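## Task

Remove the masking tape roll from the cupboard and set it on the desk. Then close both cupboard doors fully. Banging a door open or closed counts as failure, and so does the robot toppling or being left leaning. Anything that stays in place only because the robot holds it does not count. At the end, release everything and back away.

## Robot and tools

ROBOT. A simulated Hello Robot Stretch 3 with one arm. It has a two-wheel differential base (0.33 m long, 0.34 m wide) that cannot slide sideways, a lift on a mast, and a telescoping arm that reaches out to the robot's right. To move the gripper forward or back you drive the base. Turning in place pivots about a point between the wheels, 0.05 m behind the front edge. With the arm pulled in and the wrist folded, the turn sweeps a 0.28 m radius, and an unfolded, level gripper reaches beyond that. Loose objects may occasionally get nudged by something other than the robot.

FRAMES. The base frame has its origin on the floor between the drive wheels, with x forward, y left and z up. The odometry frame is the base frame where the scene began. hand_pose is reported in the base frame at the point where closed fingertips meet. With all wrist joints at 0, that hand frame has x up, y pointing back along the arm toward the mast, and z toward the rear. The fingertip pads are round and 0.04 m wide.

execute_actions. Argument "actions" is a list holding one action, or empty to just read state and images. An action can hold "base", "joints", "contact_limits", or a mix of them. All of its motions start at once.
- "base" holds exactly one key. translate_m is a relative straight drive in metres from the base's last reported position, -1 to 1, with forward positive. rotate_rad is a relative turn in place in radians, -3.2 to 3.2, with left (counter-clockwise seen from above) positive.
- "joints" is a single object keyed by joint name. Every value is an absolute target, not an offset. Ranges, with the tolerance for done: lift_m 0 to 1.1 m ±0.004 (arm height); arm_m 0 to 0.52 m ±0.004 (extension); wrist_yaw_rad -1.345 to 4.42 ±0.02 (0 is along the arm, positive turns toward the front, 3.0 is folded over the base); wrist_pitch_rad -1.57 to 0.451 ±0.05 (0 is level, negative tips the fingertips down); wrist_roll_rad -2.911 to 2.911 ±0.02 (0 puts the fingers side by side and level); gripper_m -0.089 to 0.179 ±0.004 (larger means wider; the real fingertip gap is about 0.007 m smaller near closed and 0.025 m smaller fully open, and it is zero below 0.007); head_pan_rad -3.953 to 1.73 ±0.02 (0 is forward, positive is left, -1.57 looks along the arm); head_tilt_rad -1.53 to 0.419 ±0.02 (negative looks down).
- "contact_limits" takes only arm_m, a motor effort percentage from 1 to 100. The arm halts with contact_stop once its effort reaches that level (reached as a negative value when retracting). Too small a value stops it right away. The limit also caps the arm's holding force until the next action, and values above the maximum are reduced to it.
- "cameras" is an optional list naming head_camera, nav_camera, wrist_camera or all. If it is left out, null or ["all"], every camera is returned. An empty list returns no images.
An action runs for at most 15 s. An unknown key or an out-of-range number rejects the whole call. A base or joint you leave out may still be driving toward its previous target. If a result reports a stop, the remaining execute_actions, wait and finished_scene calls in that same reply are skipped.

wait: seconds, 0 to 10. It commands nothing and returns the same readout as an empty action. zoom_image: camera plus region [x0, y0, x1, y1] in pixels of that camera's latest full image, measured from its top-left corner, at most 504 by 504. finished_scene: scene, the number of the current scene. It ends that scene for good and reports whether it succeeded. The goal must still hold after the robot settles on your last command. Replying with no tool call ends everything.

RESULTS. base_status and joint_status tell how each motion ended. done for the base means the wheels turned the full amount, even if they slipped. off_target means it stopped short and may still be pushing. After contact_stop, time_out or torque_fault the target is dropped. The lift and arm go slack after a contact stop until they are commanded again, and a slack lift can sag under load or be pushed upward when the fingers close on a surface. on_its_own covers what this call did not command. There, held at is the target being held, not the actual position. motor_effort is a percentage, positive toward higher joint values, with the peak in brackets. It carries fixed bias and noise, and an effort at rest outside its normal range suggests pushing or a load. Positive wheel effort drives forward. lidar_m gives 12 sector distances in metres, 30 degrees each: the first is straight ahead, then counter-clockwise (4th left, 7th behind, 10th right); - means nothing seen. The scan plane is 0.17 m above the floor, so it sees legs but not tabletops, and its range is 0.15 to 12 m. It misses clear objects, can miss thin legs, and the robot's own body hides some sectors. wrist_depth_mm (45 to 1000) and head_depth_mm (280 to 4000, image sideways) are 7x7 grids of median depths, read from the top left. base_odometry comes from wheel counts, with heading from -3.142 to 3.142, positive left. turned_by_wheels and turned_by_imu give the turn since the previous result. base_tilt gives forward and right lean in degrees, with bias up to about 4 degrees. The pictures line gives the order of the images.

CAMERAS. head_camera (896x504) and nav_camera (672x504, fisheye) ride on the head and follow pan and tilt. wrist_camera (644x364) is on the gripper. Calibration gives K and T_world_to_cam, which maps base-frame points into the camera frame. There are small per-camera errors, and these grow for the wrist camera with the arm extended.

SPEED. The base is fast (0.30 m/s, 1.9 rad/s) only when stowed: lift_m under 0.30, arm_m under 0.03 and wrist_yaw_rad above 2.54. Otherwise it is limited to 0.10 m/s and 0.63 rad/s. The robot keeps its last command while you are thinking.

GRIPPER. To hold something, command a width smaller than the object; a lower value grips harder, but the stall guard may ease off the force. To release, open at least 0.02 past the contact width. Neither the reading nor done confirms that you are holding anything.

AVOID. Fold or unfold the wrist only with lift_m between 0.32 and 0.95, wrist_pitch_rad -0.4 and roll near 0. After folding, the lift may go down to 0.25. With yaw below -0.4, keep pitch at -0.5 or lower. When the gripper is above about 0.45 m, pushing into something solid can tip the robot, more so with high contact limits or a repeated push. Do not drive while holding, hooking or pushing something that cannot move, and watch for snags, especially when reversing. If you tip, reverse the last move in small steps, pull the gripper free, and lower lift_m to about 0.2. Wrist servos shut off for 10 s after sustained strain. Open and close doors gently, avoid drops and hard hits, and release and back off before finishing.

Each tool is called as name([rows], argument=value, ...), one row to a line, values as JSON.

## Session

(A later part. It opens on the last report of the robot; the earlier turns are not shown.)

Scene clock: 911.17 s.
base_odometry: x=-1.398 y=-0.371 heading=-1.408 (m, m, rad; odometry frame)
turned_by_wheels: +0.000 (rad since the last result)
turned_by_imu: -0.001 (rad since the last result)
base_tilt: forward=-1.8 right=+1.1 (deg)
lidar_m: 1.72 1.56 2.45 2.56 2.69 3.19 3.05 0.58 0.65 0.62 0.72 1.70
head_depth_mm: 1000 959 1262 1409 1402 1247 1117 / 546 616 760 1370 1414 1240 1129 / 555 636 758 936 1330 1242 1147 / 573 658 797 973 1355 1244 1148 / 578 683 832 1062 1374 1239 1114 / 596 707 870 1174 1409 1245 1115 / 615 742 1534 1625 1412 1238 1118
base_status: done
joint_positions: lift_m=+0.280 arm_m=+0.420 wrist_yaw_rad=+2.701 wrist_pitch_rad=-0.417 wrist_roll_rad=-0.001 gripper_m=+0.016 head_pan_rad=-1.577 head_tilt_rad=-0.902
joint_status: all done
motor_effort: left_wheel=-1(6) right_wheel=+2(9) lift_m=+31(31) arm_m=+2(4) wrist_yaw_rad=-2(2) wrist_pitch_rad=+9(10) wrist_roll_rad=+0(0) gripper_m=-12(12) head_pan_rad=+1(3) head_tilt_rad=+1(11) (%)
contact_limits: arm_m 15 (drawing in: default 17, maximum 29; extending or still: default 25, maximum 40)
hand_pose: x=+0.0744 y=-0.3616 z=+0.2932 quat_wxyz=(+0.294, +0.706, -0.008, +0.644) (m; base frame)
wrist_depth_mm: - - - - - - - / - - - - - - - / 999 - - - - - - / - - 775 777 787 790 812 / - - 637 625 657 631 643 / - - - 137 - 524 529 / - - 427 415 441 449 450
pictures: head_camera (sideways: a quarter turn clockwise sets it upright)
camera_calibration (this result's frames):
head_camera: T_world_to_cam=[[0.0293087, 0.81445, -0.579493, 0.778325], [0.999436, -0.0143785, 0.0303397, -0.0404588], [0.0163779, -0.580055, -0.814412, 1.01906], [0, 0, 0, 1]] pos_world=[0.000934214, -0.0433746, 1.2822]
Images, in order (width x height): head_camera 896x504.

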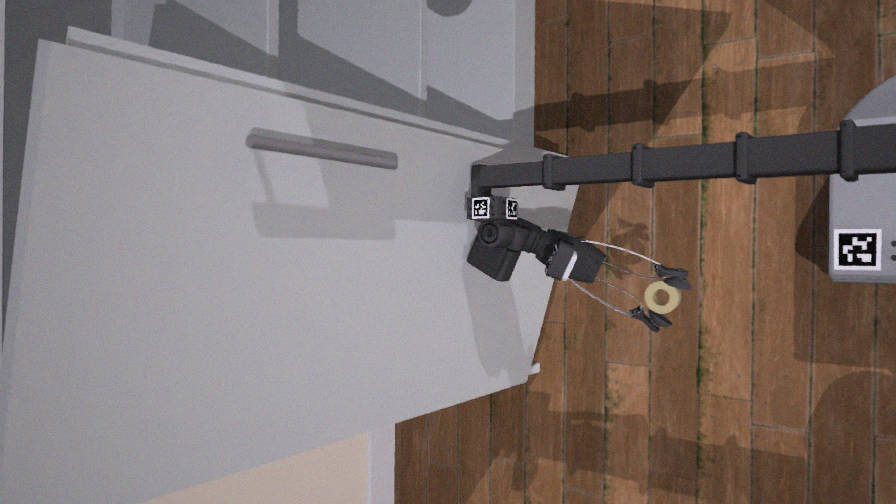

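execute_actions([
  {"joints": {"arm_m": 0.475}, "contact_limits": {"arm_m": 12}},
], cameras=[])

execute_actions([
  {"joints": {"arm_m": 0.505}, "contact_limits": {"arm_m": 12}},
], cameras=["head_camera"])

Scene clock: 921.03 s.
base_odometry: x=-1.398 y=-0.371 heading=-1.408 (m, m, rad; odometry frame)
turned_by_wheels: +0.000 (rad since the last result)
turned_by_imu: -0.001 (rad since the last result)
base_tilt: forward=-1.8 right=+1.1 (deg)
lidar_m: 1.72 1.56 2.45 2.56 2.69 3.18 3.07 0.58 0.74 0.70 0.74 1.70
head_depth_mm: 1009 995 1271 1398 1404 1236 1117 / 603 706 904 1406 1409 1249 1136 / 609 714 859 1051 1387 1248 1152 / 612 720 873 1065 1374 1237 1149 / 619 729 878 1118 1390 1246 1115 / 625 736 895 1179 1404 1244 1120 / 629 758 1534 1618 1413 1243 1114
base_status: not commanded
joint_positions: lift_m=+0.280 arm_m=+0.475 wrist_yaw_rad=+2.701 wrist_pitch_rad=-0.417 wrist_roll_rad=-0.001 gripper_m=+0.016 head_pan_rad=-1.577 head_tilt_rad=-0.902
joint_status: all done
motor_effort: left_wheel=-1(1) right_wheel=+2(2) lift_m=+31(30) arm_m=+3(3) wrist_yaw_rad=-2(1) wrist_pitch_rad=+10(10) wrist_roll_rad=+1(0) gripper_m=-12(13) head_pan_rad=+2(3) head_tilt_rad=+1(2) (%)
contact_limits: arm_m 12 (drawing in: default 17, maximum 29; extending or still: default 25, maximum 40)
hand_pose: x=+0.0744 y=-0.4166 z=+0.2932 quat_wxyz=(+0.294, +0.706, -0.008, +0.644) (m; base frame)
wrist_depth_mm: - - - - - - - / - - - - - - - / - - - - - - - / - - 747 792 800 792 821 / - - 642 633 663 629 645 / - - - 137 - 520 529 / 420 428 434 412 441 449 452
pictures: none
No camera images: the call's "cameras" was empty. Leave "cameras" out to get every camera's image.

Scene clock: 922.03 s.
base_odometry: x=-1.398 y=-0.371 heading=-1.408 (m, m, rad; odometry frame)
turned_by_wheels: +0.000 (rad since the last result)
turned_by_imu: -0.001 (rad since the last result)
base_tilt: forward=-1.8 right=+1.2 (deg)
lidar_m: 1.72 1.55 2.45 2.57 2.69 3.17 3.07 0.58 0.82 0.72 0.75 1.70
head_depth_mm: 1023 989 1270 1409 1407 1247 1111 / 630 741 987 1404 1409 1244 1133 / 631 740 896 1083 1416 1248 1147 / 630 740 895 1085 1388 1244 1145 / 631 743 898 1130 1378 1244 1114 / 630 743 897 1183 1404 1250 1113 / 634 760 1528 1624 1417 1243 1115
base_status: not commanded
joint_positions: lift_m=+0.280 arm_m=+0.493 wrist_yaw_rad=+2.708 wrist_pitch_rad=-0.418 wrist_roll_rad=-0.001 gripper_m=+0.016 head_pan_rad=-1.577 head_tilt_rad=-0.901
joint_status: arm_m contact_stop (moved +0.019 of +0.030)
on_its_own: arm_m is slack since a contact_stop, until your next command for it (your +0.505 is given up)
motor_effort: left_wheel=-1(10) right_wheel=+2(19) lift_m=+33(33) arm_m=+0(12) wrist_yaw_rad=-7(16) wrist_pitch_rad=+10(10) wrist_roll_rad=+0(0) gripper_m=-13(13) head_pan_rad=+2(2) head_tilt_rad=+1(2) (%)
contact_limits: arm_m 12 (drawing in: default 17, maximum 29; extending or still: default 25, maximum 40)
hand_pose: x=+0.0730 y=-0.4346 z=+0.2930 quat_wxyz=(+0.292, +0.707, -0.005, +0.645) (m; base frame)
wrist_depth_mm: - - - - - - - / - - - - - - - / - - - - - - - / - - 769 779 788 790 832 / - - 642 630 645 638 649 / - - - 137 - 518 535 / 425 431 438 408 441 449 447
pictures: head_camera (sideways: a quarter turn clockwise sets it upright)
camera_calibration (this result's frames):
head_camera: T_world_to_cam=[[0.0291339, 0.813657, -0.580615, 0.779788], [0.999439, -0.0141279, 0.0303511, -0.0404738], [0.0164925, -0.581174, -0.813612, 1.01802], [0, 0, 0, 1]] pos_world=[0.000943115, -0.0434027, 1.28226]
Images, in order (width x height): head_camera 896x504.

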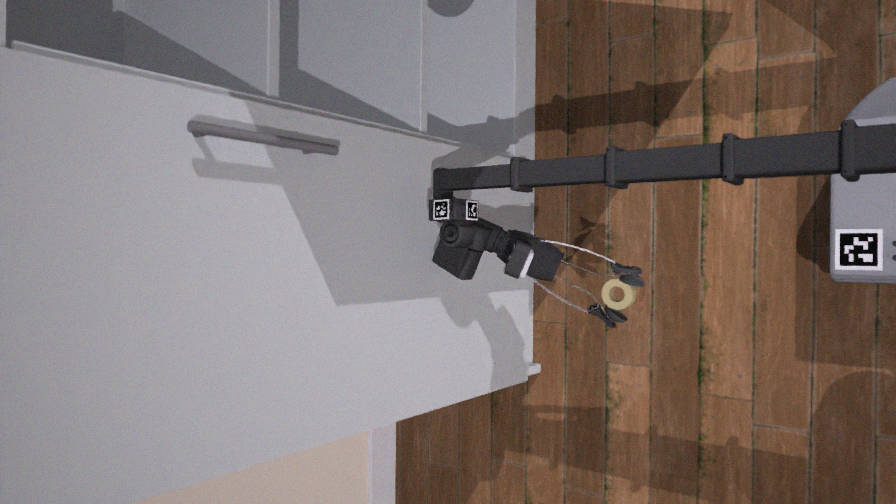

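execute_actions([
  {"base": {"translate_m": -0.25}, "joints": {"arm_m": 0.0, "wrist_yaw_rad": 2.7}},
], cameras=[])

execute_actions([
  {"base": {"translate_m": -0.42}, "joints": {"head_pan_rad": -1.35, "head_tilt_rad": -1.0}},
], cameras=["head_camera", "nav_camera"])

Scene clock: 944.23 s.
base_odometry: x=-1.439 y=-0.124 heading=-1.408 (m, m, rad; odometry frame)
turned_by_wheels: +0.000 (rad since the last result)
turned_by_imu: -0.001 (rad since the last result)
base_tilt: forward=-1.8 right=+1.0 (deg)
lidar_m: 1.97 1.77 2.62 2.56 2.68 2.92 2.81 1.69 0.39 0.73 0.75 1.69
head_depth_mm: 1024 997 1138 1131 852 1209 1117 / 1041 994 1268 1401 1401 1208 1127 / 1046 990 1268 1402 1408 1245 - / 1046 992 1272 1375 1413 1246 - / 656 742 892 1128 1385 1245 1109 / 630 744 897 1140 1376 1246 1117 / 633 744 901 1134 1375 1245 1110
base_status: done
joint_positions: lift_m=+0.280 arm_m=+0.000 wrist_yaw_rad=+2.702 wrist_pitch_rad=-0.418 wrist_roll_rad=-0.001 gripper_m=+0.016 head_pan_rad=-1.577 head_tilt_rad=-0.901
joint_status: all done
motor_effort: left_wheel=+0(6) right_wheel=+1(9) lift_m=+33(32) arm_m=-2(1) wrist_yaw_rad=-2(5) wrist_pitch_rad=+10(10) wrist_roll_rad=+0(0) gripper_m=-12(12) head_pan_rad=+2(2) head_tilt_rad=+1(1) (%)
hand_pose: x=+0.0743 y=+0.0579 z=+0.2930 quat_wxyz=(+0.294, +0.706, -0.007, +0.644) (m; base frame)
wrist_depth_mm: - - - - - - - / - - - - - - - / - - - - - - - / 748 761 759 794 781 813 798 / 606 606 640 605 649 626 641 / - 501 148 137 - 527 534 / - - 433 412 436 449 457
pictures: none
No camera images: the call's "cameras" was empty. Leave "cameras" out to get every camera's image.

Scene clock: 947.37 s.
base_odometry: x=-1.507 y=+0.291 heading=-1.408 (m, m, rad; odometry frame)
turned_by_wheels: +0.000 (rad since the last result)
turned_by_imu: -0.002 (rad since the last result)
base_tilt: forward=-1.8 right=+1.1 (deg)
lidar_m: 2.39 2.14 2.67 2.58 2.68 2.48 2.39 1.70 1.24 0.45 0.33 1.02
head_depth_mm: 1064 1251 1529 1523 1358 1216 1105 / 683 1270 1581 1522 1347 1221 - / 500 623 833 1440 1353 1237 - / 426 487 604 795 1166 1229 - / 1039 399 475 585 906 1213 1107 / 1039 353 421 1446 1345 1216 1105 / 1043 926 1132 1476 1349 1218 1104
base_status: done
joint_positions: lift_m=+0.280 arm_m=+0.000 wrist_yaw_rad=+2.702 wrist_pitch_rad=-0.418 wrist_roll_rad=-0.001 gripper_m=+0.016 head_pan_rad=-1.357 head_tilt_rad=-0.988
joint_status: all done
motor_effort: left_wheel=+0(11) right_wheel=+1(7) lift_m=+33(32) arm_m=-2(2) wrist_yaw_rad=-2(2) wrist_pitch_rad=+10(10) wrist_roll_rad=+0(0) gripper_m=-11(12) head_pan_rad=+2(18) head_tilt_rad=-5(12) (%)
hand_pose: x=+0.0743 y=+0.0578 z=+0.2930 quat_wxyz=(+0.294, +0.706, -0.007, +0.644) (m; base frame)
wrist_depth_mm: - - - - - - - / - - - - - - - / 986 - - - - - - / 763 757 771 774 801 797 811 / 619 590 647 627 653 635 642 / - 503 148 137 - 524 536 / - - 442 414 443 452 450
pictures: head_camera (sideways: a quarter turn clockwise sets it upright), nav_camera (sideways: a quarter turn counterclockwise sets it upright)
camera_calibration (this result's frames):
head_camera: T_world_to_cam=[[-0.159238, 0.84644, -0.508116, 0.68649], [0.978963, 0.20189, 0.0295209, -0.0392647], [0.127571, -0.492726, -0.860782, 1.07866], [0, 0, 0, 1]] pos_world=[0.0101475, -0.0416607, 1.27847]
nav_camera: T_world_to_cam=[[0.176739, -0.819556, 0.545061, -0.670178], [-0.975875, -0.218032, -0.0114002, 0.0712601], [0.128183, -0.529896, -0.838319, 1.04683], [0, 0, 0, 1]] pos_world=[0.0538013, 0.0209999, 1.24368]
Images, in order (width x height): head_camera 896x504, nav_camera 672x504.

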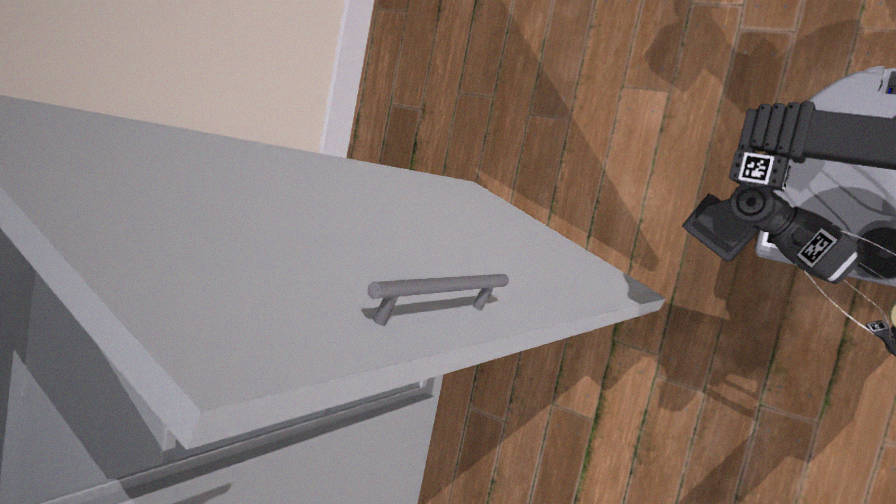

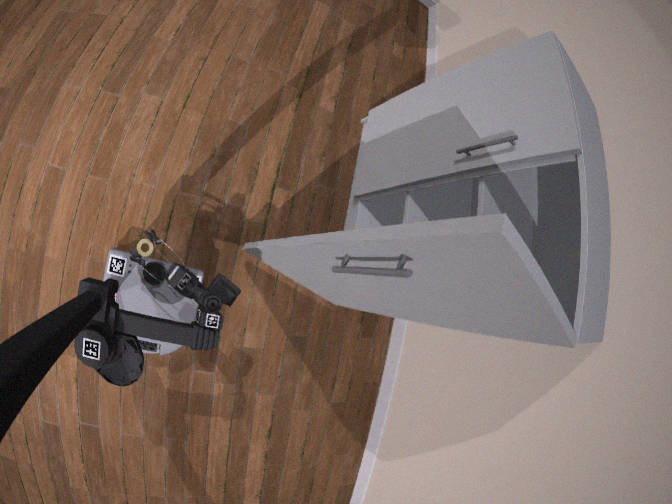

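execute_actions([
  {"joints": {"arm_m": 0.24}, "contact_limits": {"arm_m": 15}},
], cameras=[])

execute_actions([
  {"base": {"translate_m": 0.25}, "joints": {"head_pan_rad": -1.57}},
], cameras=["head_camera"])

Scene clock: 962.20 s.
base_odometry: x=-1.507 y=+0.291 heading=-1.408 (m, m, rad; odometry frame)
turned_by_wheels: +0.000 (rad since the last result)
turned_by_imu: -0.001 (rad since the last result)
base_tilt: forward=-1.8 right=+1.1 (deg)
lidar_m: 2.39 2.14 2.66 2.59 2.68 2.49 2.39 1.70 1.24 0.45 0.34 1.03
head_depth_mm: 1064 1258 1542 1513 1354 1219 1105 / 686 1270 1600 1529 1356 1222 - / 499 626 835 1448 1327 1215 - / 426 487 606 795 1150 1215 - / 1042 399 475 583 902 1206 1103 / 1037 353 421 1439 1348 1214 1101 / 1043 925 1125 1485 1348 1221 1097
base_status: not commanded
joint_positions: lift_m=+0.280 arm_m=+0.240 wrist_yaw_rad=+2.702 wrist_pitch_rad=-0.418 wrist_roll_rad=-0.001 gripper_m=+0.016 head_pan_rad=-1.357 head_tilt_rad=-0.988
joint_status: all done
motor_effort: left_wheel=+0(0) right_wheel=+1(1) lift_m=+33(32) arm_m=+2(1) wrist_yaw_rad=-1(2) wrist_pitch_rad=+10(10) wrist_roll_rad=+0(0) gripper_m=-13(13) head_pan_rad=+3(3) head_tilt_rad=-4(3) (%)
contact_limits: arm_m 15 (drawing in: default 17, maximum 29; extending or still: default 25, maximum 40)
hand_pose: x=+0.0743 y=-0.1816 z=+0.2930 quat_wxyz=(+0.294, +0.706, -0.007, +0.644) (m; base frame)
wrist_depth_mm: - - - - - - - / - - - - - - - / 974 - - - - - - / 762 804 781 777 792 800 818 / - - 646 621 649 643 646 / - - - 137 - 525 531 / - - 440 411 438 448 450
pictures: none
No camera images: the call's "cameras" was empty. Leave "cameras" out to get every camera's image.

Scene clock: 965.80 s.
base_odometry: x=-1.466 y=+0.044 heading=-1.408 (m, m, rad; odometry frame)
turned_by_wheels: +0.000 (rad since the last result)
turned_by_imu: +0.000 (rad since the last result)
base_tilt: forward=-1.7 right=+1.1 (deg)
lidar_m: 2.14 1.91 2.67 2.57 2.68 2.74 2.64 1.70 0.71 0.41 0.76 1.69
head_depth_mm: 621 1296 1623 1521 1357 1217 1105 / 537 679 923 1495 1354 1216 - / 472 578 745 1038 1340 1213 - / 432 504 623 824 1137 1216 - / 414 446 542 736 1318 1216 1106 / 1022 780 1019 1301 1354 1217 1107 / 687 792 988 1302 1351 1214 1105
base_status: done
joint_positions: lift_m=+0.280 arm_m=+0.240 wrist_yaw_rad=+2.700 wrist_pitch_rad=-0.418 wrist_roll_rad=-0.001 gripper_m=+0.016 head_pan_rad=-1.563 head_tilt_rad=-0.988
joint_status: all done
motor_effort: left_wheel=-1(6) right_wheel=+1(15) lift_m=+33(33) arm_m=+2(2) wrist_yaw_rad=+0(2) wrist_pitch_rad=+10(10) wrist_roll_rad=+0(0) gripper_m=-12(11) head_pan_rad=-3(18) head_tilt_rad=-4(4) (%)
hand_pose: x=+0.0746 y=-0.1818 z=+0.2930 quat_wxyz=(+0.295, +0.707, -0.008, +0.643) (m; base frame)
wrist_depth_mm: - - - - - - - / - - - - - - - / 986 - - - - - - / 769 810 772 804 773 814 812 / - - 638 616 655 632 633 / - - - 137 - 521 543 / - - 436 414 443 447 456
pictures: head_camera (sideways: a quarter turn clockwise sets it upright)
camera_calibration (this result's frames):
head_camera: T_world_to_cam=[[0.0179566, 0.861271, -0.507829, 0.685035], [0.999558, -0.00343558, 0.0295173, -0.0393856], [0.0236777, -0.508135, -0.860952, 1.07952], [0, 0, 0, 1]] pos_world=[0.00150687, -0.0415962, 1.27845]
Images, in order (width x height): head_camera 896x504.

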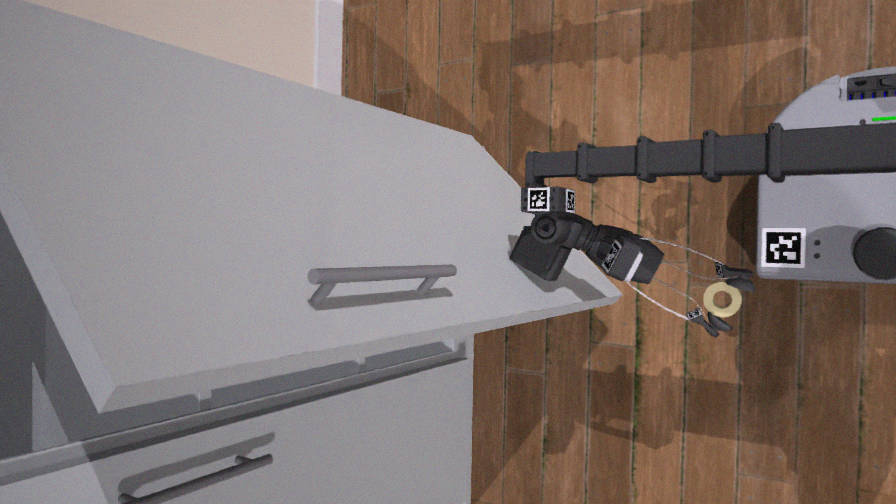

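execute_actions([
  {"base": {"translate_m": 0.1}, "joints": {"arm_m": 0.42, "head_tilt_rad": -0.9}, "contact_limits": {"arm_m": 15}},
], cameras=["head_camera"])

execute_actions([
  {"joints": {"arm_m": 0.47}, "contact_limits": {"arm_m": 12}},
], cameras=[])

execute_actions([
  {"joints": {"arm_m": 0.505}, "contact_limits": {"arm_m": 12}},
], cameras=["head_camera"])

Scene clock: 978.50 s.
base_odometry: x=-1.450 y=-0.055 heading=-1.408 (m, m, rad; odometry frame)
turned_by_wheels: +0.000 (rad since the last result)
turned_by_imu: -0.001 (rad since the last result)
base_tilt: forward=-1.8 right=+1.1 (deg)
lidar_m: 2.04 1.82 2.66 2.56 2.68 2.85 2.74 1.70 0.72 0.64 0.75 1.69
head_depth_mm: 598 711 874 1546 1410 1244 1110 / 588 695 850 1094 1385 1251 1129 / 576 677 819 1021 1357 1249 1152 / 577 662 801 980 1330 1244 1146 / 564 647 783 1053 1373 1249 1119 / 622 745 902 1143 1378 1241 1111 / 635 747 905 1156 1370 1235 1111
base_status: done
joint_positions: lift_m=+0.280 arm_m=+0.420 wrist_yaw_rad=+2.700 wrist_pitch_rad=-0.418 wrist_roll_rad=-0.001 gripper_m=+0.016 head_pan_rad=-1.563 head_tilt_rad=-0.903
joint_status: all done
motor_effort: left_wheel=+0(5) right_wheel=+1(7) lift_m=+33(33) arm_m=+3(2) wrist_yaw_rad=+0(1) wrist_pitch_rad=+10(10) wrist_roll_rad=+0(0) gripper_m=-13(11) head_pan_rad=-2(2) head_tilt_rad=+2(7) (%)
contact_limits: arm_m 15 (drawing in: default 17, maximum 29; extending or still: default 25, maximum 40)
hand_pose: x=+0.0746 y=-0.3618 z=+0.2930 quat_wxyz=(+0.295, +0.707, -0.008, +0.643) (m; base frame)
wrist_depth_mm: - - - - - - - / - - - - - - - / - - - - - - - / - - 762 773 805 800 815 / - - 637 622 655 638 643 / - - - 137 - 529 519 / - - 420 414 440 450 449
pictures: head_camera (sideways: a quarter turn clockwise sets it upright)
camera_calibration (this result's frames):
head_camera: T_world_to_cam=[[0.018304, 0.814838, -0.579399, 0.77827], [0.999539, -0.000880392, 0.0303387, -0.0404582], [0.024211, -0.579688, -0.814479, 1.0191], [0, 0, 0, 1]] pos_world=[0.00152057, -0.0434381, 1.28219]
Images, in order (width x height): head_camera 896x504.

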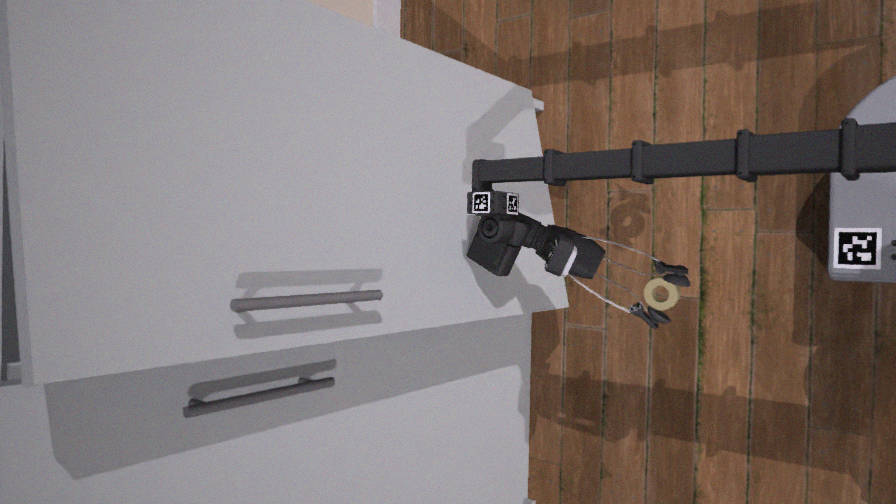

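Scene clock: 979.97 s.
base_odometry: x=-1.450 y=-0.055 heading=-1.408 (m, m, rad; odometry frame)
turned_by_wheels: +0.000 (rad since the last result)
turned_by_imu: +0.000 (rad since the last result)
base_tilt: forward=-1.7 right=+1.2 (deg)
lidar_m: 2.04 1.82 2.66 2.56 2.69 2.85 2.75 1.69 0.74 0.70 0.75 1.69
head_depth_mm: 618 730 883 1585 1400 1245 1114 / 616 725 880 1113 1382 1245 1131 / 611 721 874 1057 1383 1241 1149 / 609 718 865 1061 1389 1250 1149 / 608 712 861 1127 1387 1240 1115 / 633 745 902 1141 1385 1240 1122 / 633 745 903 1143 1381 1240 1111
base_status: not commanded
joint_positions: lift_m=+0.280 arm_m=+0.470 wrist_yaw_rad=+2.700 wrist_pitch_rad=-0.418 wrist_roll_rad=-0.001 gripper_m=+0.016 head_pan_rad=-1.563 head_tilt_rad=-0.903
joint_status: all done
motor_effort: left_wheel=+0(0) right_wheel=+1(1) lift_m=+33(33) arm_m=+3(3) wrist_yaw_rad=-1(1) wrist_pitch_rad=+10(10) wrist_roll_rad=+0(0) gripper_m=-11(13) head_pan_rad=-3(4) head_tilt_rad=+1(2) (%)
contact_limits: arm_m 12 (drawing in: default 17, maximum 29; extending or still: default 25, maximum 40)
hand_pose: x=+0.0746 y=-0.4118 z=+0.2930 quat_wxyz=(+0.295, +0.707, -0.008, +0.643) (m; base frame)
wrist_depth_mm: - - - - - - - / - - - - - - - / - - - - - - - / - - 773 790 802 796 811 / - - 638 616 652 636 651 / - - - 137 - 529 531 / 414 427 429 410 441 451 454
pictures: none
No camera images: the call's "cameras" was empty. Leave "cameras" out to get every camera's image.

Scene clock: 981.03 s.
base_odometry: x=-1.450 y=-0.055 heading=-1.408 (m, m, rad; odometry frame)
turned_by_wheels: +0.000 (rad since the last result)
turned_by_imu: -0.001 (rad since the last result)
base_tilt: forward=-1.9 right=+1.1 (deg)
lidar_m: 2.04 1.82 2.66 2.56 2.69 2.85 2.74 1.70 0.75 0.72 0.75 1.69
head_depth_mm: 627 733 888 1587 1405 1244 1118 / 627 738 890 1121 1390 1245 1128 / 629 738 896 1082 1378 1252 1151 / 633 740 898 1092 1390 1244 1148 / 629 743 903 1134 1386 1244 1117 / 633 744 901 1145 1383 1245 1111 / 635 745 903 1150 1390 1244 1116
base_status: not commanded
joint_positions: lift_m=+0.280 arm_m=+0.493 wrist_yaw_rad=+2.708 wrist_pitch_rad=-0.418 wrist_roll_rad=-0.001 gripper_m=+0.016 head_pan_rad=-1.563 head_tilt_rad=-0.901
joint_status: arm_m contact_stop (moved +0.023 of +0.035)
on_its_own: arm_m is slack since a contact_stop, until your next command for it (your +0.505 is given up)
motor_effort: left_wheel=-1(10) right_wheel=+3(20) lift_m=+34(34) arm_m=+0(12) wrist_yaw_rad=-6(15) wrist_pitch_rad=+10(12) wrist_roll_rad=+0(0) gripper_m=-11(13) head_pan_rad=-2(3) head_tilt_rad=+1(1) (%)
contact_limits: arm_m 12 (drawing in: default 17, maximum 29; extending or still: default 25, maximum 40)
hand_pose: x=+0.0731 y=-0.4344 z=+0.2928 quat_wxyz=(+0.293, +0.707, -0.005, +0.644) (m; base frame)
wrist_depth_mm: - - - - - - - / - - - - - - - / - - - - - - - / - - 772 776 796 801 808 / - - 644 611 659 627 645 / - - - 137 - 522 533 / 423 428 435 412 439 446 451
pictures: head_camera (sideways: a quarter turn clockwise sets it upright)
camera_calibration (this result's frames):
head_camera: T_world_to_cam=[[0.0183641, 0.813987, -0.580593, 0.779825], [0.999539, -0.000901918, 0.0303509, -0.0404741], [0.0241816, -0.580883, -0.813628, 1.018], [0, 0, 0, 1]] pos_world=[0.00151791, -0.0434666, 1.28226]
Images, in order (width x height): head_camera 896x504.

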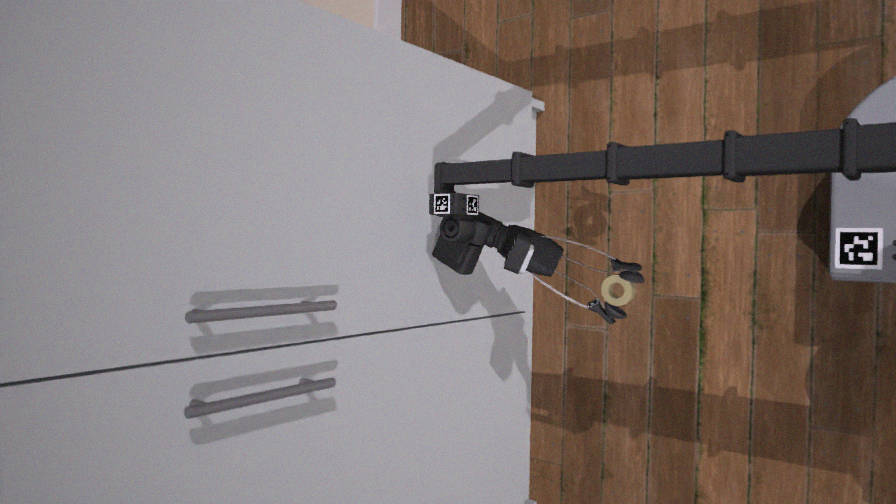

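execute_actions([
  {"base": {"rotate_rad": 1.047}, "joints": {"arm_m": 0.0, "wrist_yaw_rad": 2.7, "head_pan_rad": -0.6, "head_tilt_rad": -0.5}},
], cameras=[])

execute_actions([
  {"base": {"translate_m": 1.0}},
], cameras=["head_camera", "nav_camera"])

Scene clock: 1037.20 s.
base_odometry: x=-1.450 y=-0.055 heading=-0.361 (m, m, rad; odometry frame)
turned_by_wheels: +1.047 (rad since the last result)
turned_by_imu: +1.022 (rad since the last result)
base_tilt: forward=-1.8 right=+1.1 (deg)
lidar_m: 2.66 2.56 2.68 2.86 2.76 1.71 0.75 0.72 0.75 1.67 2.04 1.83
head_depth_mm: 1673 1832 1968 2190 1950 1549 1276 / 1757 1890 2071 2287 1945 1558 1285 / 1822 1985 2190 2370 1940 1555 1292 / 1908 2085 2268 2480 1938 1549 1277 / 2000 2231 1870 2383 1936 1547 1281 / 2107 2303 2019 2608 1957 1541 1295 / 2207 2428 2027 2610 1937 1539 1282
base_status: done
joint_positions: lift_m=+0.280 arm_m=+0.000 wrist_yaw_rad=+2.702 wrist_pitch_rad=-0.418 wrist_roll_rad=-0.001 gripper_m=+0.016 head_pan_rad=-0.607 head_tilt_rad=-0.507
joint_status: all done
motor_effort: left_wheel=-1(12) right_wheel=+2(15) lift_m=+33(34) arm_m=-2(1) wrist_yaw_rad=-2(7) wrist_pitch_rad=+10(10) wrist_roll_rad=+0(0) gripper_m=-11(12) head_pan_rad=+3(35) head_tilt_rad=+3(21) (%)
hand_pose: x=+0.0743 y=+0.0577 z=+0.2928 quat_wxyz=(+0.295, +0.707, -0.007, +0.643) (m; base frame)
wrist_depth_mm: - - - - - - - / - - - - - - - / - - - - - - - / 755 758 766 786 787 800 822 / 605 605 636 621 655 641 638 / - 498 148 137 - 529 531 / - - 434 411 440 445 456
pictures: none
No camera images: the call's "cameras" was empty. Leave "cameras" out to get every camera's image.

Scene clock: 1042.30 s.
base_odometry: x=-0.515 y=-0.408 heading=-0.361 (m, m, rad; odometry frame)
turned_by_wheels: +0.000 (rad since the last result)
turned_by_imu: +0.003 (rad since the last result)
base_tilt: forward=-1.8 right=+1.1 (deg)
lidar_m: 1.66 1.71 1.79 2.43 3.29 2.95 1.64 1.58 2.12 1.59 1.07 1.58
head_depth_mm: 1243 1340 1462 1155 930 1510 1275 / 1299 1403 1530 1149 969 1509 1255 / 1357 1468 1584 1155 1756 1553 1275 / 1422 1556 1629 1151 1815 1551 1280 / 1489 1629 1727 1153 1868 1546 1288 / 1560 1729 1736 1150 1945 1542 1280 / 1648 1838 1720 1208 1888 1537 1280
base_status: done
joint_positions: lift_m=+0.280 arm_m=+0.000 wrist_yaw_rad=+2.702 wrist_pitch_rad=-0.418 wrist_roll_rad=-0.001 gripper_m=+0.016 head_pan_rad=-0.607 head_tilt_rad=-0.507
joint_status: not commanded
motor_effort: left_wheel=-1(10) right_wheel=+2(10) lift_m=+34(34) arm_m=-2(2) wrist_yaw_rad=-2(2) wrist_pitch_rad=+10(10) wrist_roll_rad=+0(0) gripper_m=-13(12) head_pan_rad=+2(2) head_tilt_rad=+3(4) (%)
hand_pose: x=+0.0743 y=+0.0577 z=+0.2928 quat_wxyz=(+0.295, +0.707, -0.007, +0.643) (m; base frame)
wrist_depth_mm: - - - - - - - / - - - - - - - / - - - - - - - / 745 752 779 777 799 814 816 / 615 618 626 619 648 631 653 / - 510 148 137 - 526 526 / - - 433 414 444 451 448
pictures: head_camera (sideways: a quarter turn clockwise sets it upright), nav_camera (sideways: a quarter turn counterclockwise sets it upright)
camera_calibration (this result's frames):
head_camera: T_world_to_cam=[[-0.420018, 0.321385, -0.848703, 1.13192], [0.56685, 0.82323, 0.031208, -0.0389666], [0.708707, -0.467979, -0.527948, 0.642246], [0, 0, 0, 1]] pos_world=[0.0423501, -0.0311452, 1.30095]
nav_camera: T_world_to_cam=[[0.402579, -0.281493, 0.871029, -1.09638], [-0.562007, -0.827098, -0.00754334, 0.0637204], [0.72255, -0.486487, -0.491173, 0.591683], [0, 0, 0, 1]] pos_world=[0.0496709, 0.0319254, 1.24608]
Images, in order (width x height): head_camera 896x504, nav_camera 672x504.

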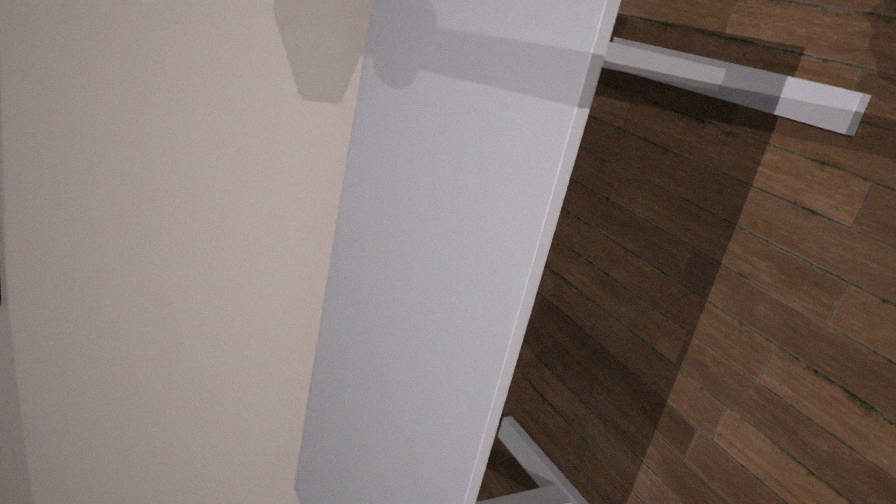

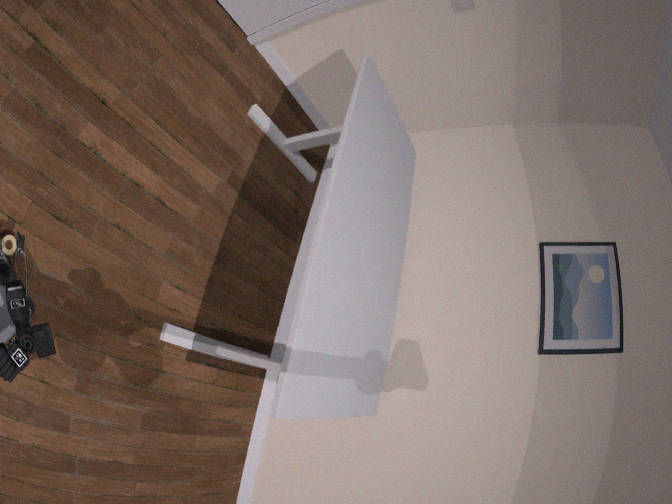

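execute_actions([
  {"base": {"translate_m": 0.5}, "joints": {"lift_m": 0.77, "wrist_yaw_rad": 0.5, "head_pan_rad": -1.4, "head_tilt_rad": -0.7}},
], cameras=[])

execute_actions([
  {"joints": {"arm_m": 0.3, "wrist_pitch_rad": -0.28}, "contact_limits": {"arm_m": 12}},
], cameras=["head_camera", "wrist_camera"])

Scene clock: 1061.53 s.
base_odometry: x=-0.047 y=-0.585 heading=-0.361 (m, m, rad; odometry frame)
turned_by_wheels: +0.000 (rad since the last result)
turned_by_imu: +0.000 (rad since the last result)
base_tilt: forward=-1.8 right=+1.1 (deg)
lidar_m: 1.17 1.28 1.32 1.83 3.54 3.57 2.10 2.03 1.83 0.88 1.28 1.32
head_depth_mm: 1276 1473 1726 1876 1620 1364 - / 1233 1403 1610 879 1537 1362 1230 / 1184 1338 1137 876 1501 1387 - / 1146 1296 1143 877 774 571 1151 / 1111 1248 1136 874 752 1327 1176 / 1066 1205 1134 878 712 1359 1175 / 1034 1156 1137 875 710 1338 1175
base_status: done
joint_positions: lift_m=+0.770 arm_m=+0.000 wrist_yaw_rad=+0.502 wrist_pitch_rad=-0.418 wrist_roll_rad=-0.001 gripper_m=+0.016 head_pan_rad=-1.393 head_tilt_rad=-0.691
joint_status: all done
motor_effort: left_wheel=-1(10) right_wheel=+2(11) lift_m=+50(48) arm_m=-2(2) wrist_yaw_rad=-2(4) wrist_pitch_rad=+11(10) wrist_roll_rad=+0(0) gripper_m=-12(12) head_pan_rad=-3(33) head_tilt_rad=-2(16) (%)
hand_pose: x=+0.0865 y=-0.3420 z=+0.7823 quat_wxyz=(+0.707, +0.314, -0.633, +0.030) (m; base frame)
wrist_depth_mm: 910 935 939 967 965 992 - / 644 666 680 715 741 - - / 436 438 452 455 468 480 - / 326 331 334 339 345 354 357 / 294 - 304 303 569 - - / - - 147 137 - - - / 923 944 924 897 949 981 990
pictures: none
No camera images: the call's "cameras" was empty. Leave "cameras" out to get every camera's image.

Scene clock: 1064.97 s.
base_odometry: x=-0.047 y=-0.585 heading=-0.361 (m, m, rad; odometry frame)
turned_by_wheels: +0.000 (rad since the last result)
turned_by_imu: +0.000 (rad since the last result)
base_tilt: forward=-1.8 right=+1.1 (deg)
lidar_m: 1.17 1.28 1.32 1.83 3.55 3.58 2.10 2.02 1.83 0.88 1.28 1.32
head_depth_mm: 1275 1467 1728 - 1581 1361 1160 / 1230 1398 1606 - 1567 1359 1171 / 1178 1342 1136 - 1495 1336 1180 / 1141 1295 1139 847 773 1356 1178 / 1109 1247 1130 875 751 1359 1169 / 1071 1200 1130 876 713 1356 1174 / 1034 1154 1135 874 713 1330 1179
base_status: not commanded
joint_positions: lift_m=+0.770 arm_m=+0.300 wrist_yaw_rad=+0.501 wrist_pitch_rad=-0.302 wrist_roll_rad=-0.001 gripper_m=+0.016 head_pan_rad=-1.393 head_tilt_rad=-0.692
joint_status: all done
motor_effort: left_wheel=-2(1) right_wheel=+2(2) lift_m=+50(49) arm_m=+3(4) wrist_yaw_rad=-1(2) wrist_pitch_rad=+13(13) wrist_roll_rad=+0(0) gripper_m=-12(12) head_pan_rad=-4(4) head_tilt_rad=-3(2) (%)
contact_limits: arm_m 12 (drawing in: default 17, maximum 29; extending or still: default 25, maximum 40)
hand_pose: x=+0.0925 y=-0.6531 z=+0.8092 quat_wxyz=(+0.704, +0.276, -0.650, +0.070) (m; base frame)
wrist_depth_mm: 699 694 699 735 724 747 755 / 724 750 745 780 782 801 794 / 626 637 654 676 822 854 872 / 426 435 440 443 460 923 954 / 321 323 347 334 362 343 - / 258 260 148 137 - 271 - / 214 216 219 206 224 228 229
pictures: head_camera (sideways: a quarter turn clockwise sets it upright), wrist_camera
camera_calibration (this result's frames):
head_camera: T_world_to_cam=[[-0.0953155, 0.668905, -0.737211, 0.984598], [0.984094, 0.174848, 0.0314123, -0.0417703], [0.149912, -0.722491, -0.674932, 0.836866], [0, 0, 0, 1]] pos_world=[0.00949702, -0.0466708, 1.292]
wrist_camera: T_world_to_cam=[[-0.882821, -0.469625, 0.00894153, -0.23255], [-0.21192, 0.381243, -0.899857, 1.03202], [0.419186, -0.796308, -0.436092, -0.0423155], [0, 0, 0, 1]] pos_world=[0.0311434, -0.536357, 0.912295]
Images, in order (width x height): head_camera 896x504, wrist_camera 644x364.

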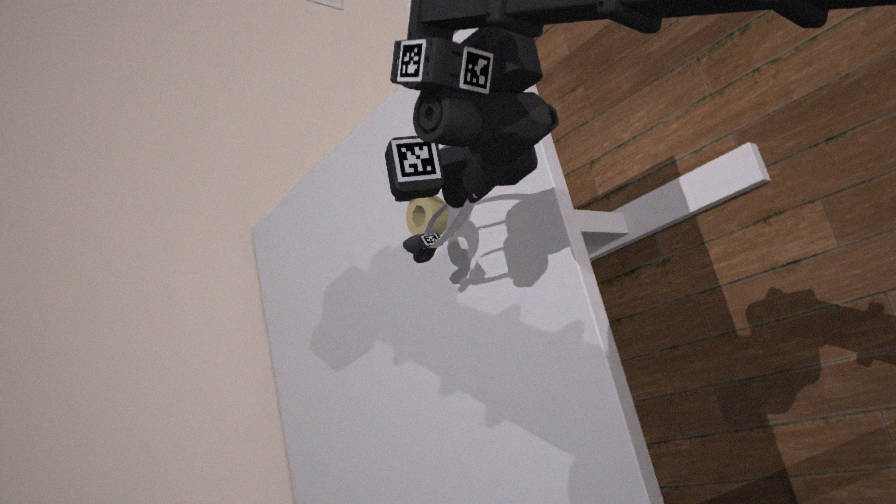

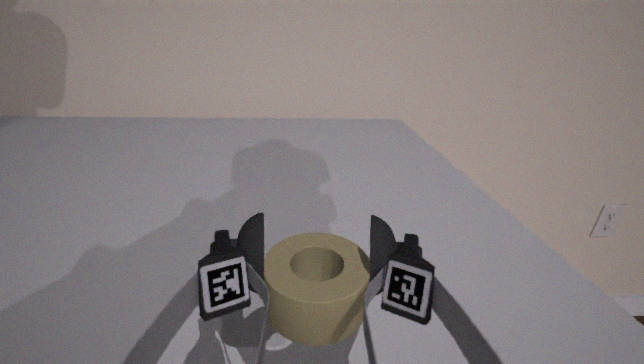

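execute_actions([
  {"joints": {"lift_m": 0.704}},
], cameras=["wrist_camera"])

execute_actions([
  {"joints": {"gripper_m": 0.1}},
], cameras=["wrist_camera"])

Scene clock: 1073.43 s.
base_odometry: x=-0.047 y=-0.585 heading=-0.361 (m, m, rad; odometry frame)
turned_by_wheels: +0.000 (rad since the last result)
turned_by_imu: -0.001 (rad since the last result)
base_tilt: forward=-1.8 right=+1.2 (deg)
lidar_m: 1.17 1.28 1.32 1.82 3.55 3.56 2.09 2.02 1.83 0.88 1.28 1.32
head_depth_mm: 1282 1468 1719 1935 - 1353 1190 / 1228 1407 1609 903 1548 1372 1171 / 1184 1348 1133 937 1534 1329 1180 / 1143 1292 1134 875 778 1366 1172 / 1106 1250 1137 872 755 1358 1176 / 1069 1196 1132 876 711 1359 1172 / 1039 1155 1135 874 710 1331 1168
base_status: not commanded
joint_positions: lift_m=+0.704 arm_m=+0.300 wrist_yaw_rad=+0.501 wrist_pitch_rad=-0.302 wrist_roll_rad=-0.001 gripper_m=+0.016 head_pan_rad=-1.393 head_tilt_rad=-0.692
joint_status: all done
motor_effort: left_wheel=-1(1) right_wheel=+2(2) lift_m=+31(40) arm_m=+3(2) wrist_yaw_rad=-1(2) wrist_pitch_rad=+13(12) wrist_roll_rad=+0(0) gripper_m=-12(12) head_pan_rad=-3(3) head_tilt_rad=-3(3) (%)
hand_pose: x=+0.0925 y=-0.6531 z=+0.7438 quat_wxyz=(+0.704, +0.276, -0.650, +0.070) (m; base frame)
wrist_depth_mm: 705 707 693 705 737 733 744 / 728 718 745 756 769 792 809 / 407 426 435 444 462 868 891 / 280 285 288 291 301 304 915 / 211 215 227 218 236 227 229 / 170 172 148 137 - 179 182 / 142 143 144 137 147 149 151
pictures: wrist_camera
camera_calibration (this result's frames):
wrist_camera: T_world_to_cam=[[-0.882821, -0.469624, 0.0089402, -0.231966], [-0.211873, 0.381158, -0.899904, 0.97318], [0.419209, -0.796349, -0.435995, -0.0709343], [0, 0, 0, 1]] pos_world=[0.0311432, -0.536361, 0.846916]
Images, in order (width x height): wrist_camera 644x364.

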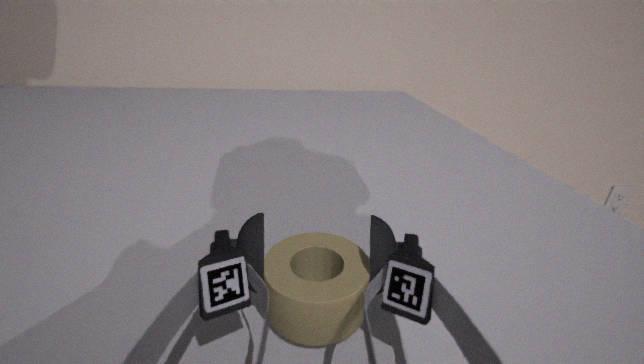

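Scene clock: 1074.77 s.
base_odometry: x=-0.047 y=-0.585 heading=-0.361 (m, m, rad; odometry frame)
turned_by_wheels: +0.000 (rad since the last result)
turned_by_imu: +0.000 (rad since the last result)
base_tilt: forward=-1.8 right=+1.2 (deg)
lidar_m: 1.17 1.28 1.32 1.83 3.54 3.54 2.10 2.02 1.83 0.88 1.27 1.32
head_depth_mm: 1274 1457 1707 1929 - 1344 1192 / 1232 1397 1608 905 1528 1362 1177 / 1190 1343 1134 941 1541 1332 1170 / 1145 1284 1140 891 776 1363 1172 / 1106 1245 1134 877 749 1360 1177 / 1066 1207 1135 876 714 1360 1170 / 1036 1162 1137 875 711 1338 1182
base_status: not commanded
joint_positions: lift_m=+0.704 arm_m=+0.300 wrist_yaw_rad=+0.501 wrist_pitch_rad=-0.301 wrist_roll_rad=-0.001 gripper_m=+0.100 head_pan_rad=-1.393 head_tilt_rad=-0.692
joint_status: all done
motor_effort: left_wheel=-1(2) right_wheel=+2(2) lift_m=+31(31) arm_m=+2(3) wrist_yaw_rad=-1(1) wrist_pitch_rad=+12(12) wrist_roll_rad=+0(0) gripper_m=+1(82) head_pan_rad=-3(4) head_tilt_rad=-2(3) (%)
hand_pose: x=+0.0926 y=-0.6532 z=+0.7441 quat_wxyz=(+0.704, +0.276, -0.650, +0.070) (m; base frame)
wrist_depth_mm: 680 693 715 720 733 742 745 / 715 729 753 748 771 778 797 / 415 422 436 456 461 830 869 / 283 285 290 296 302 308 921 / 211 215 219 222 235 227 232 / 170 178 167 141 178 182 182 / 143 140 145 141 147 148 151
pictures: wrist_camera
camera_calibration (this result's frames):
wrist_camera: T_world_to_cam=[[-0.882827, -0.469614, 0.00892626, -0.231949], [-0.211362, 0.380225, -0.900419, 0.97321], [0.419455, -0.796801, -0.434931, -0.072027], [0, 0, 0, 1]] pos_world=[0.0311409, -0.536357, 0.847041]
Images, in order (width x height): wrist_camera 644x364.

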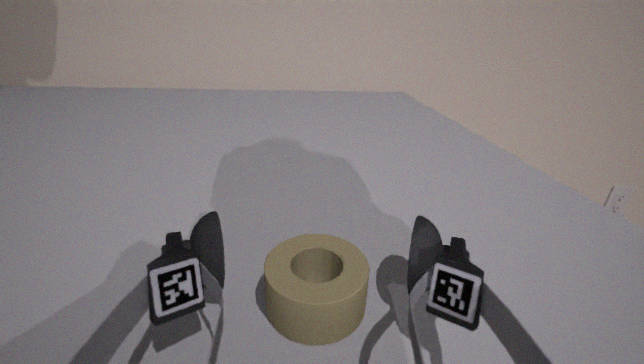

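Placed. Lift clear first, then retract, and check the cupboard doors.

execute_actions([
  {"joints": {"lift_m": 0.78}},
], cameras=[])

execute_actions([
  {"joints": {"arm_m": 0.0, "head_pan_rad": -2.9, "head_tilt_rad": -0.35}},
])

Scene clock: 1083.03 s.
base_odometry: x=-0.047 y=-0.585 heading=-0.361 (m, m, rad; odometry frame)
turned_by_wheels: +0.000 (rad since the last result)
turned_by_imu: -0.001 (rad since the last result)
base_tilt: forward=-1.8 right=+1.1 (deg)
lidar_m: 1.17 1.28 1.32 1.83 3.54 3.57 2.09 2.02 1.83 0.88 1.28 1.32
head_depth_mm: 1270 1458 1702 - 1617 1368 1160 / 1228 1413 1606 - 1592 1358 1171 / 1186 1348 1141 - 1508 1338 1175 / 1139 1293 1136 846 773 1356 1173 / 1103 1241 1134 877 751 1352 1171 / 1065 1197 1129 877 710 1365 1174 / 1034 1157 1131 876 709 1322 1176
base_status: not commanded
joint_positions: lift_m=+0.780 arm_m=+0.300 wrist_yaw_rad=+0.501 wrist_pitch_rad=-0.300 wrist_roll_rad=-0.001 gripper_m=+0.100 head_pan_rad=-1.393 head_tilt_rad=-0.692
joint_status: all done
motor_effort: left_wheel=-1(1) right_wheel=+2(2) lift_m=+50(51) arm_m=+3(2) wrist_yaw_rad=-1(1) wrist_pitch_rad=+11(11) wrist_roll_rad=+0(0) gripper_m=-1(1) head_pan_rad=-3(3) head_tilt_rad=-2(2) (%)
hand_pose: x=+0.0926 y=-0.6533 z=+0.8198 quat_wxyz=(+0.704, +0.276, -0.651, +0.071) (m; base frame)
wrist_depth_mm: 686 696 705 705 728 739 763 / 730 747 743 760 780 797 824 / 657 694 694 734 811 849 865 / 449 454 459 480 479 898 941 / 340 340 349 353 376 370 - / 272 286 277 281 283 289 - / 229 223 231 227 234 238 239
pictures: none
No camera images: the call's "cameras" was empty. Leave "cameras" out to get every camera's image.

Scene clock: 1086.47 s.
base_odometry: x=-0.047 y=-0.585 heading=-0.361 (m, m, rad; odometry frame)
turned_by_wheels: +0.000 (rad since the last result)
turned_by_imu: +0.000 (rad since the last result)
base_tilt: forward=-1.8 right=+1.1 (deg)
lidar_m: 1.17 1.28 1.32 1.82 3.56 3.56 2.09 2.02 1.82 0.88 1.27 1.32
head_depth_mm: 2412 2645 2821 3030 2378 1787 1417 / 2345 2513 2251 2891 2413 1788 1429 / 2279 2472 2160 2300 2383 1791 1424 / 2224 2353 2094 2215 2321 1794 1419 / 2158 2308 2018 2174 2290 1790 1413 / 2117 2249 2350 2540 2394 1791 1412 / 2056 2194 2369 2559 2381 1776 1411
base_status: not commanded
joint_positions: lift_m=+0.780 arm_m=+0.000 wrist_yaw_rad=+0.501 wrist_pitch_rad=-0.300 wrist_roll_rad=-0.001 gripper_m=+0.100 head_pan_rad=-2.893 head_tilt_rad=-0.360
joint_status: all done
motor_effort: left_wheel=-1(1) right_wheel=+2(2) lift_m=+49(49) arm_m=-2(2) wrist_yaw_rad=-1(1) wrist_pitch_rad=+11(11) wrist_roll_rad=+0(0) gripper_m=-1(1) head_pan_rad=-4(37) head_tilt_rad=+4(18) (%)
hand_pose: x=+0.0926 y=-0.3538 z=+0.8198 quat_wxyz=(+0.704, +0.276, -0.651, +0.071) (m; base frame)
wrist_depth_mm: 913 934 962 954 981 981 - / 968 - 994 - - - - / 666 701 709 729 736 - - / 449 461 468 482 486 503 - / 339 345 354 351 376 368 371 / 296 297 313 - 830 - - / - - - - - - -
pictures: head_camera (sideways: a quarter turn clockwise sets it upright), nav_camera (sideways: a quarter turn counterclockwise sets it upright), wrist_camera
camera_calibration (this result's frames):
head_camera: T_world_to_cam=[[0.391843, 0.0743527, -0.917023, 1.21608], [0.254295, -0.966652, 0.0302831, -0.0358618], [-0.884191, -0.24506, -0.397683, 0.482461], [0, 0, 0, 1]] pos_world=[-0.0408053, -0.00685274, 1.30813]
nav_camera: T_world_to_cam=[[-0.347503, -0.0866342, 0.933668, -1.17353], [-0.256962, 0.966403, -0.00596716, 0.0598089], [-0.901783, -0.241991, -0.358089, 0.428412], [0, 0, 0, 1]] pos_world=[-0.00610088, -0.0557955, 1.24945]
wrist_camera: T_world_to_cam=[[-0.882831, -0.469606, 0.00891396, -0.0919684], [-0.210907, 0.379392, -0.900877, 0.927542], [0.419676, -0.797202, -0.433982, 0.198471], [0, 0, 0, 1]] pos_world=[0.0311389, -0.236869, 0.922554]
Images, in order (width x height): head_camera 896x504, nav_camera 672x504, wrist_camera 644x364.

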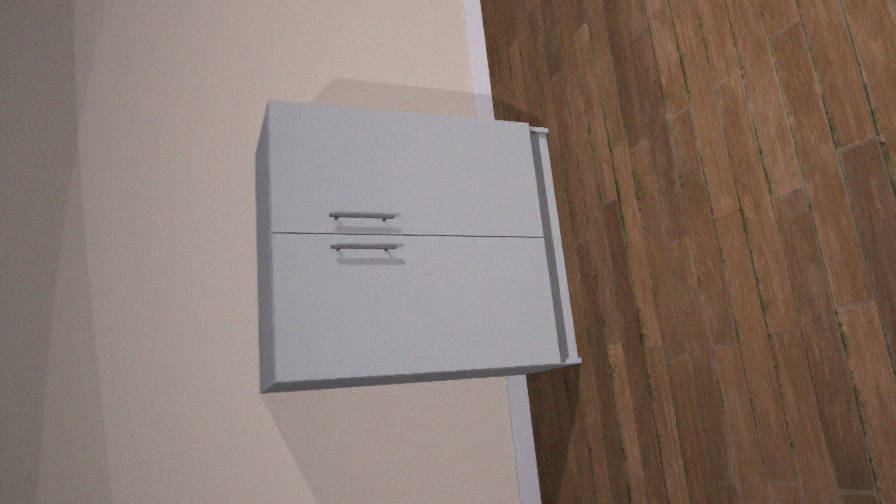

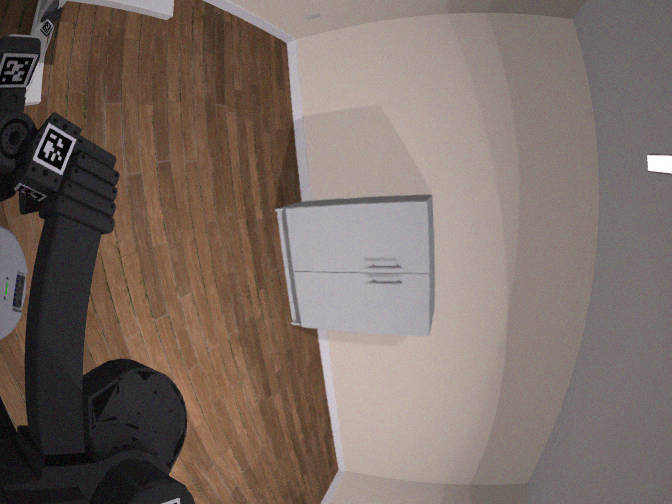

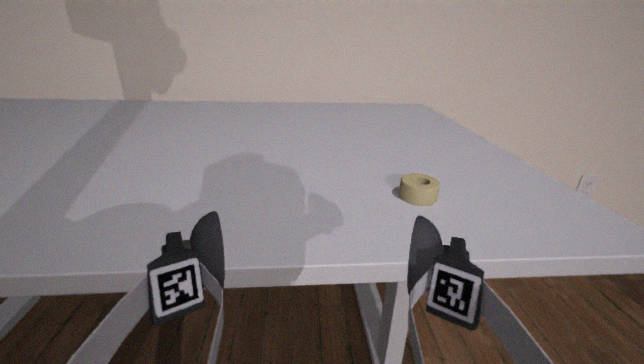

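The tape is on the desk, both doors are shut, and the robot is clear.

finished_scene(scene=1)

The scene is finished: the task was done.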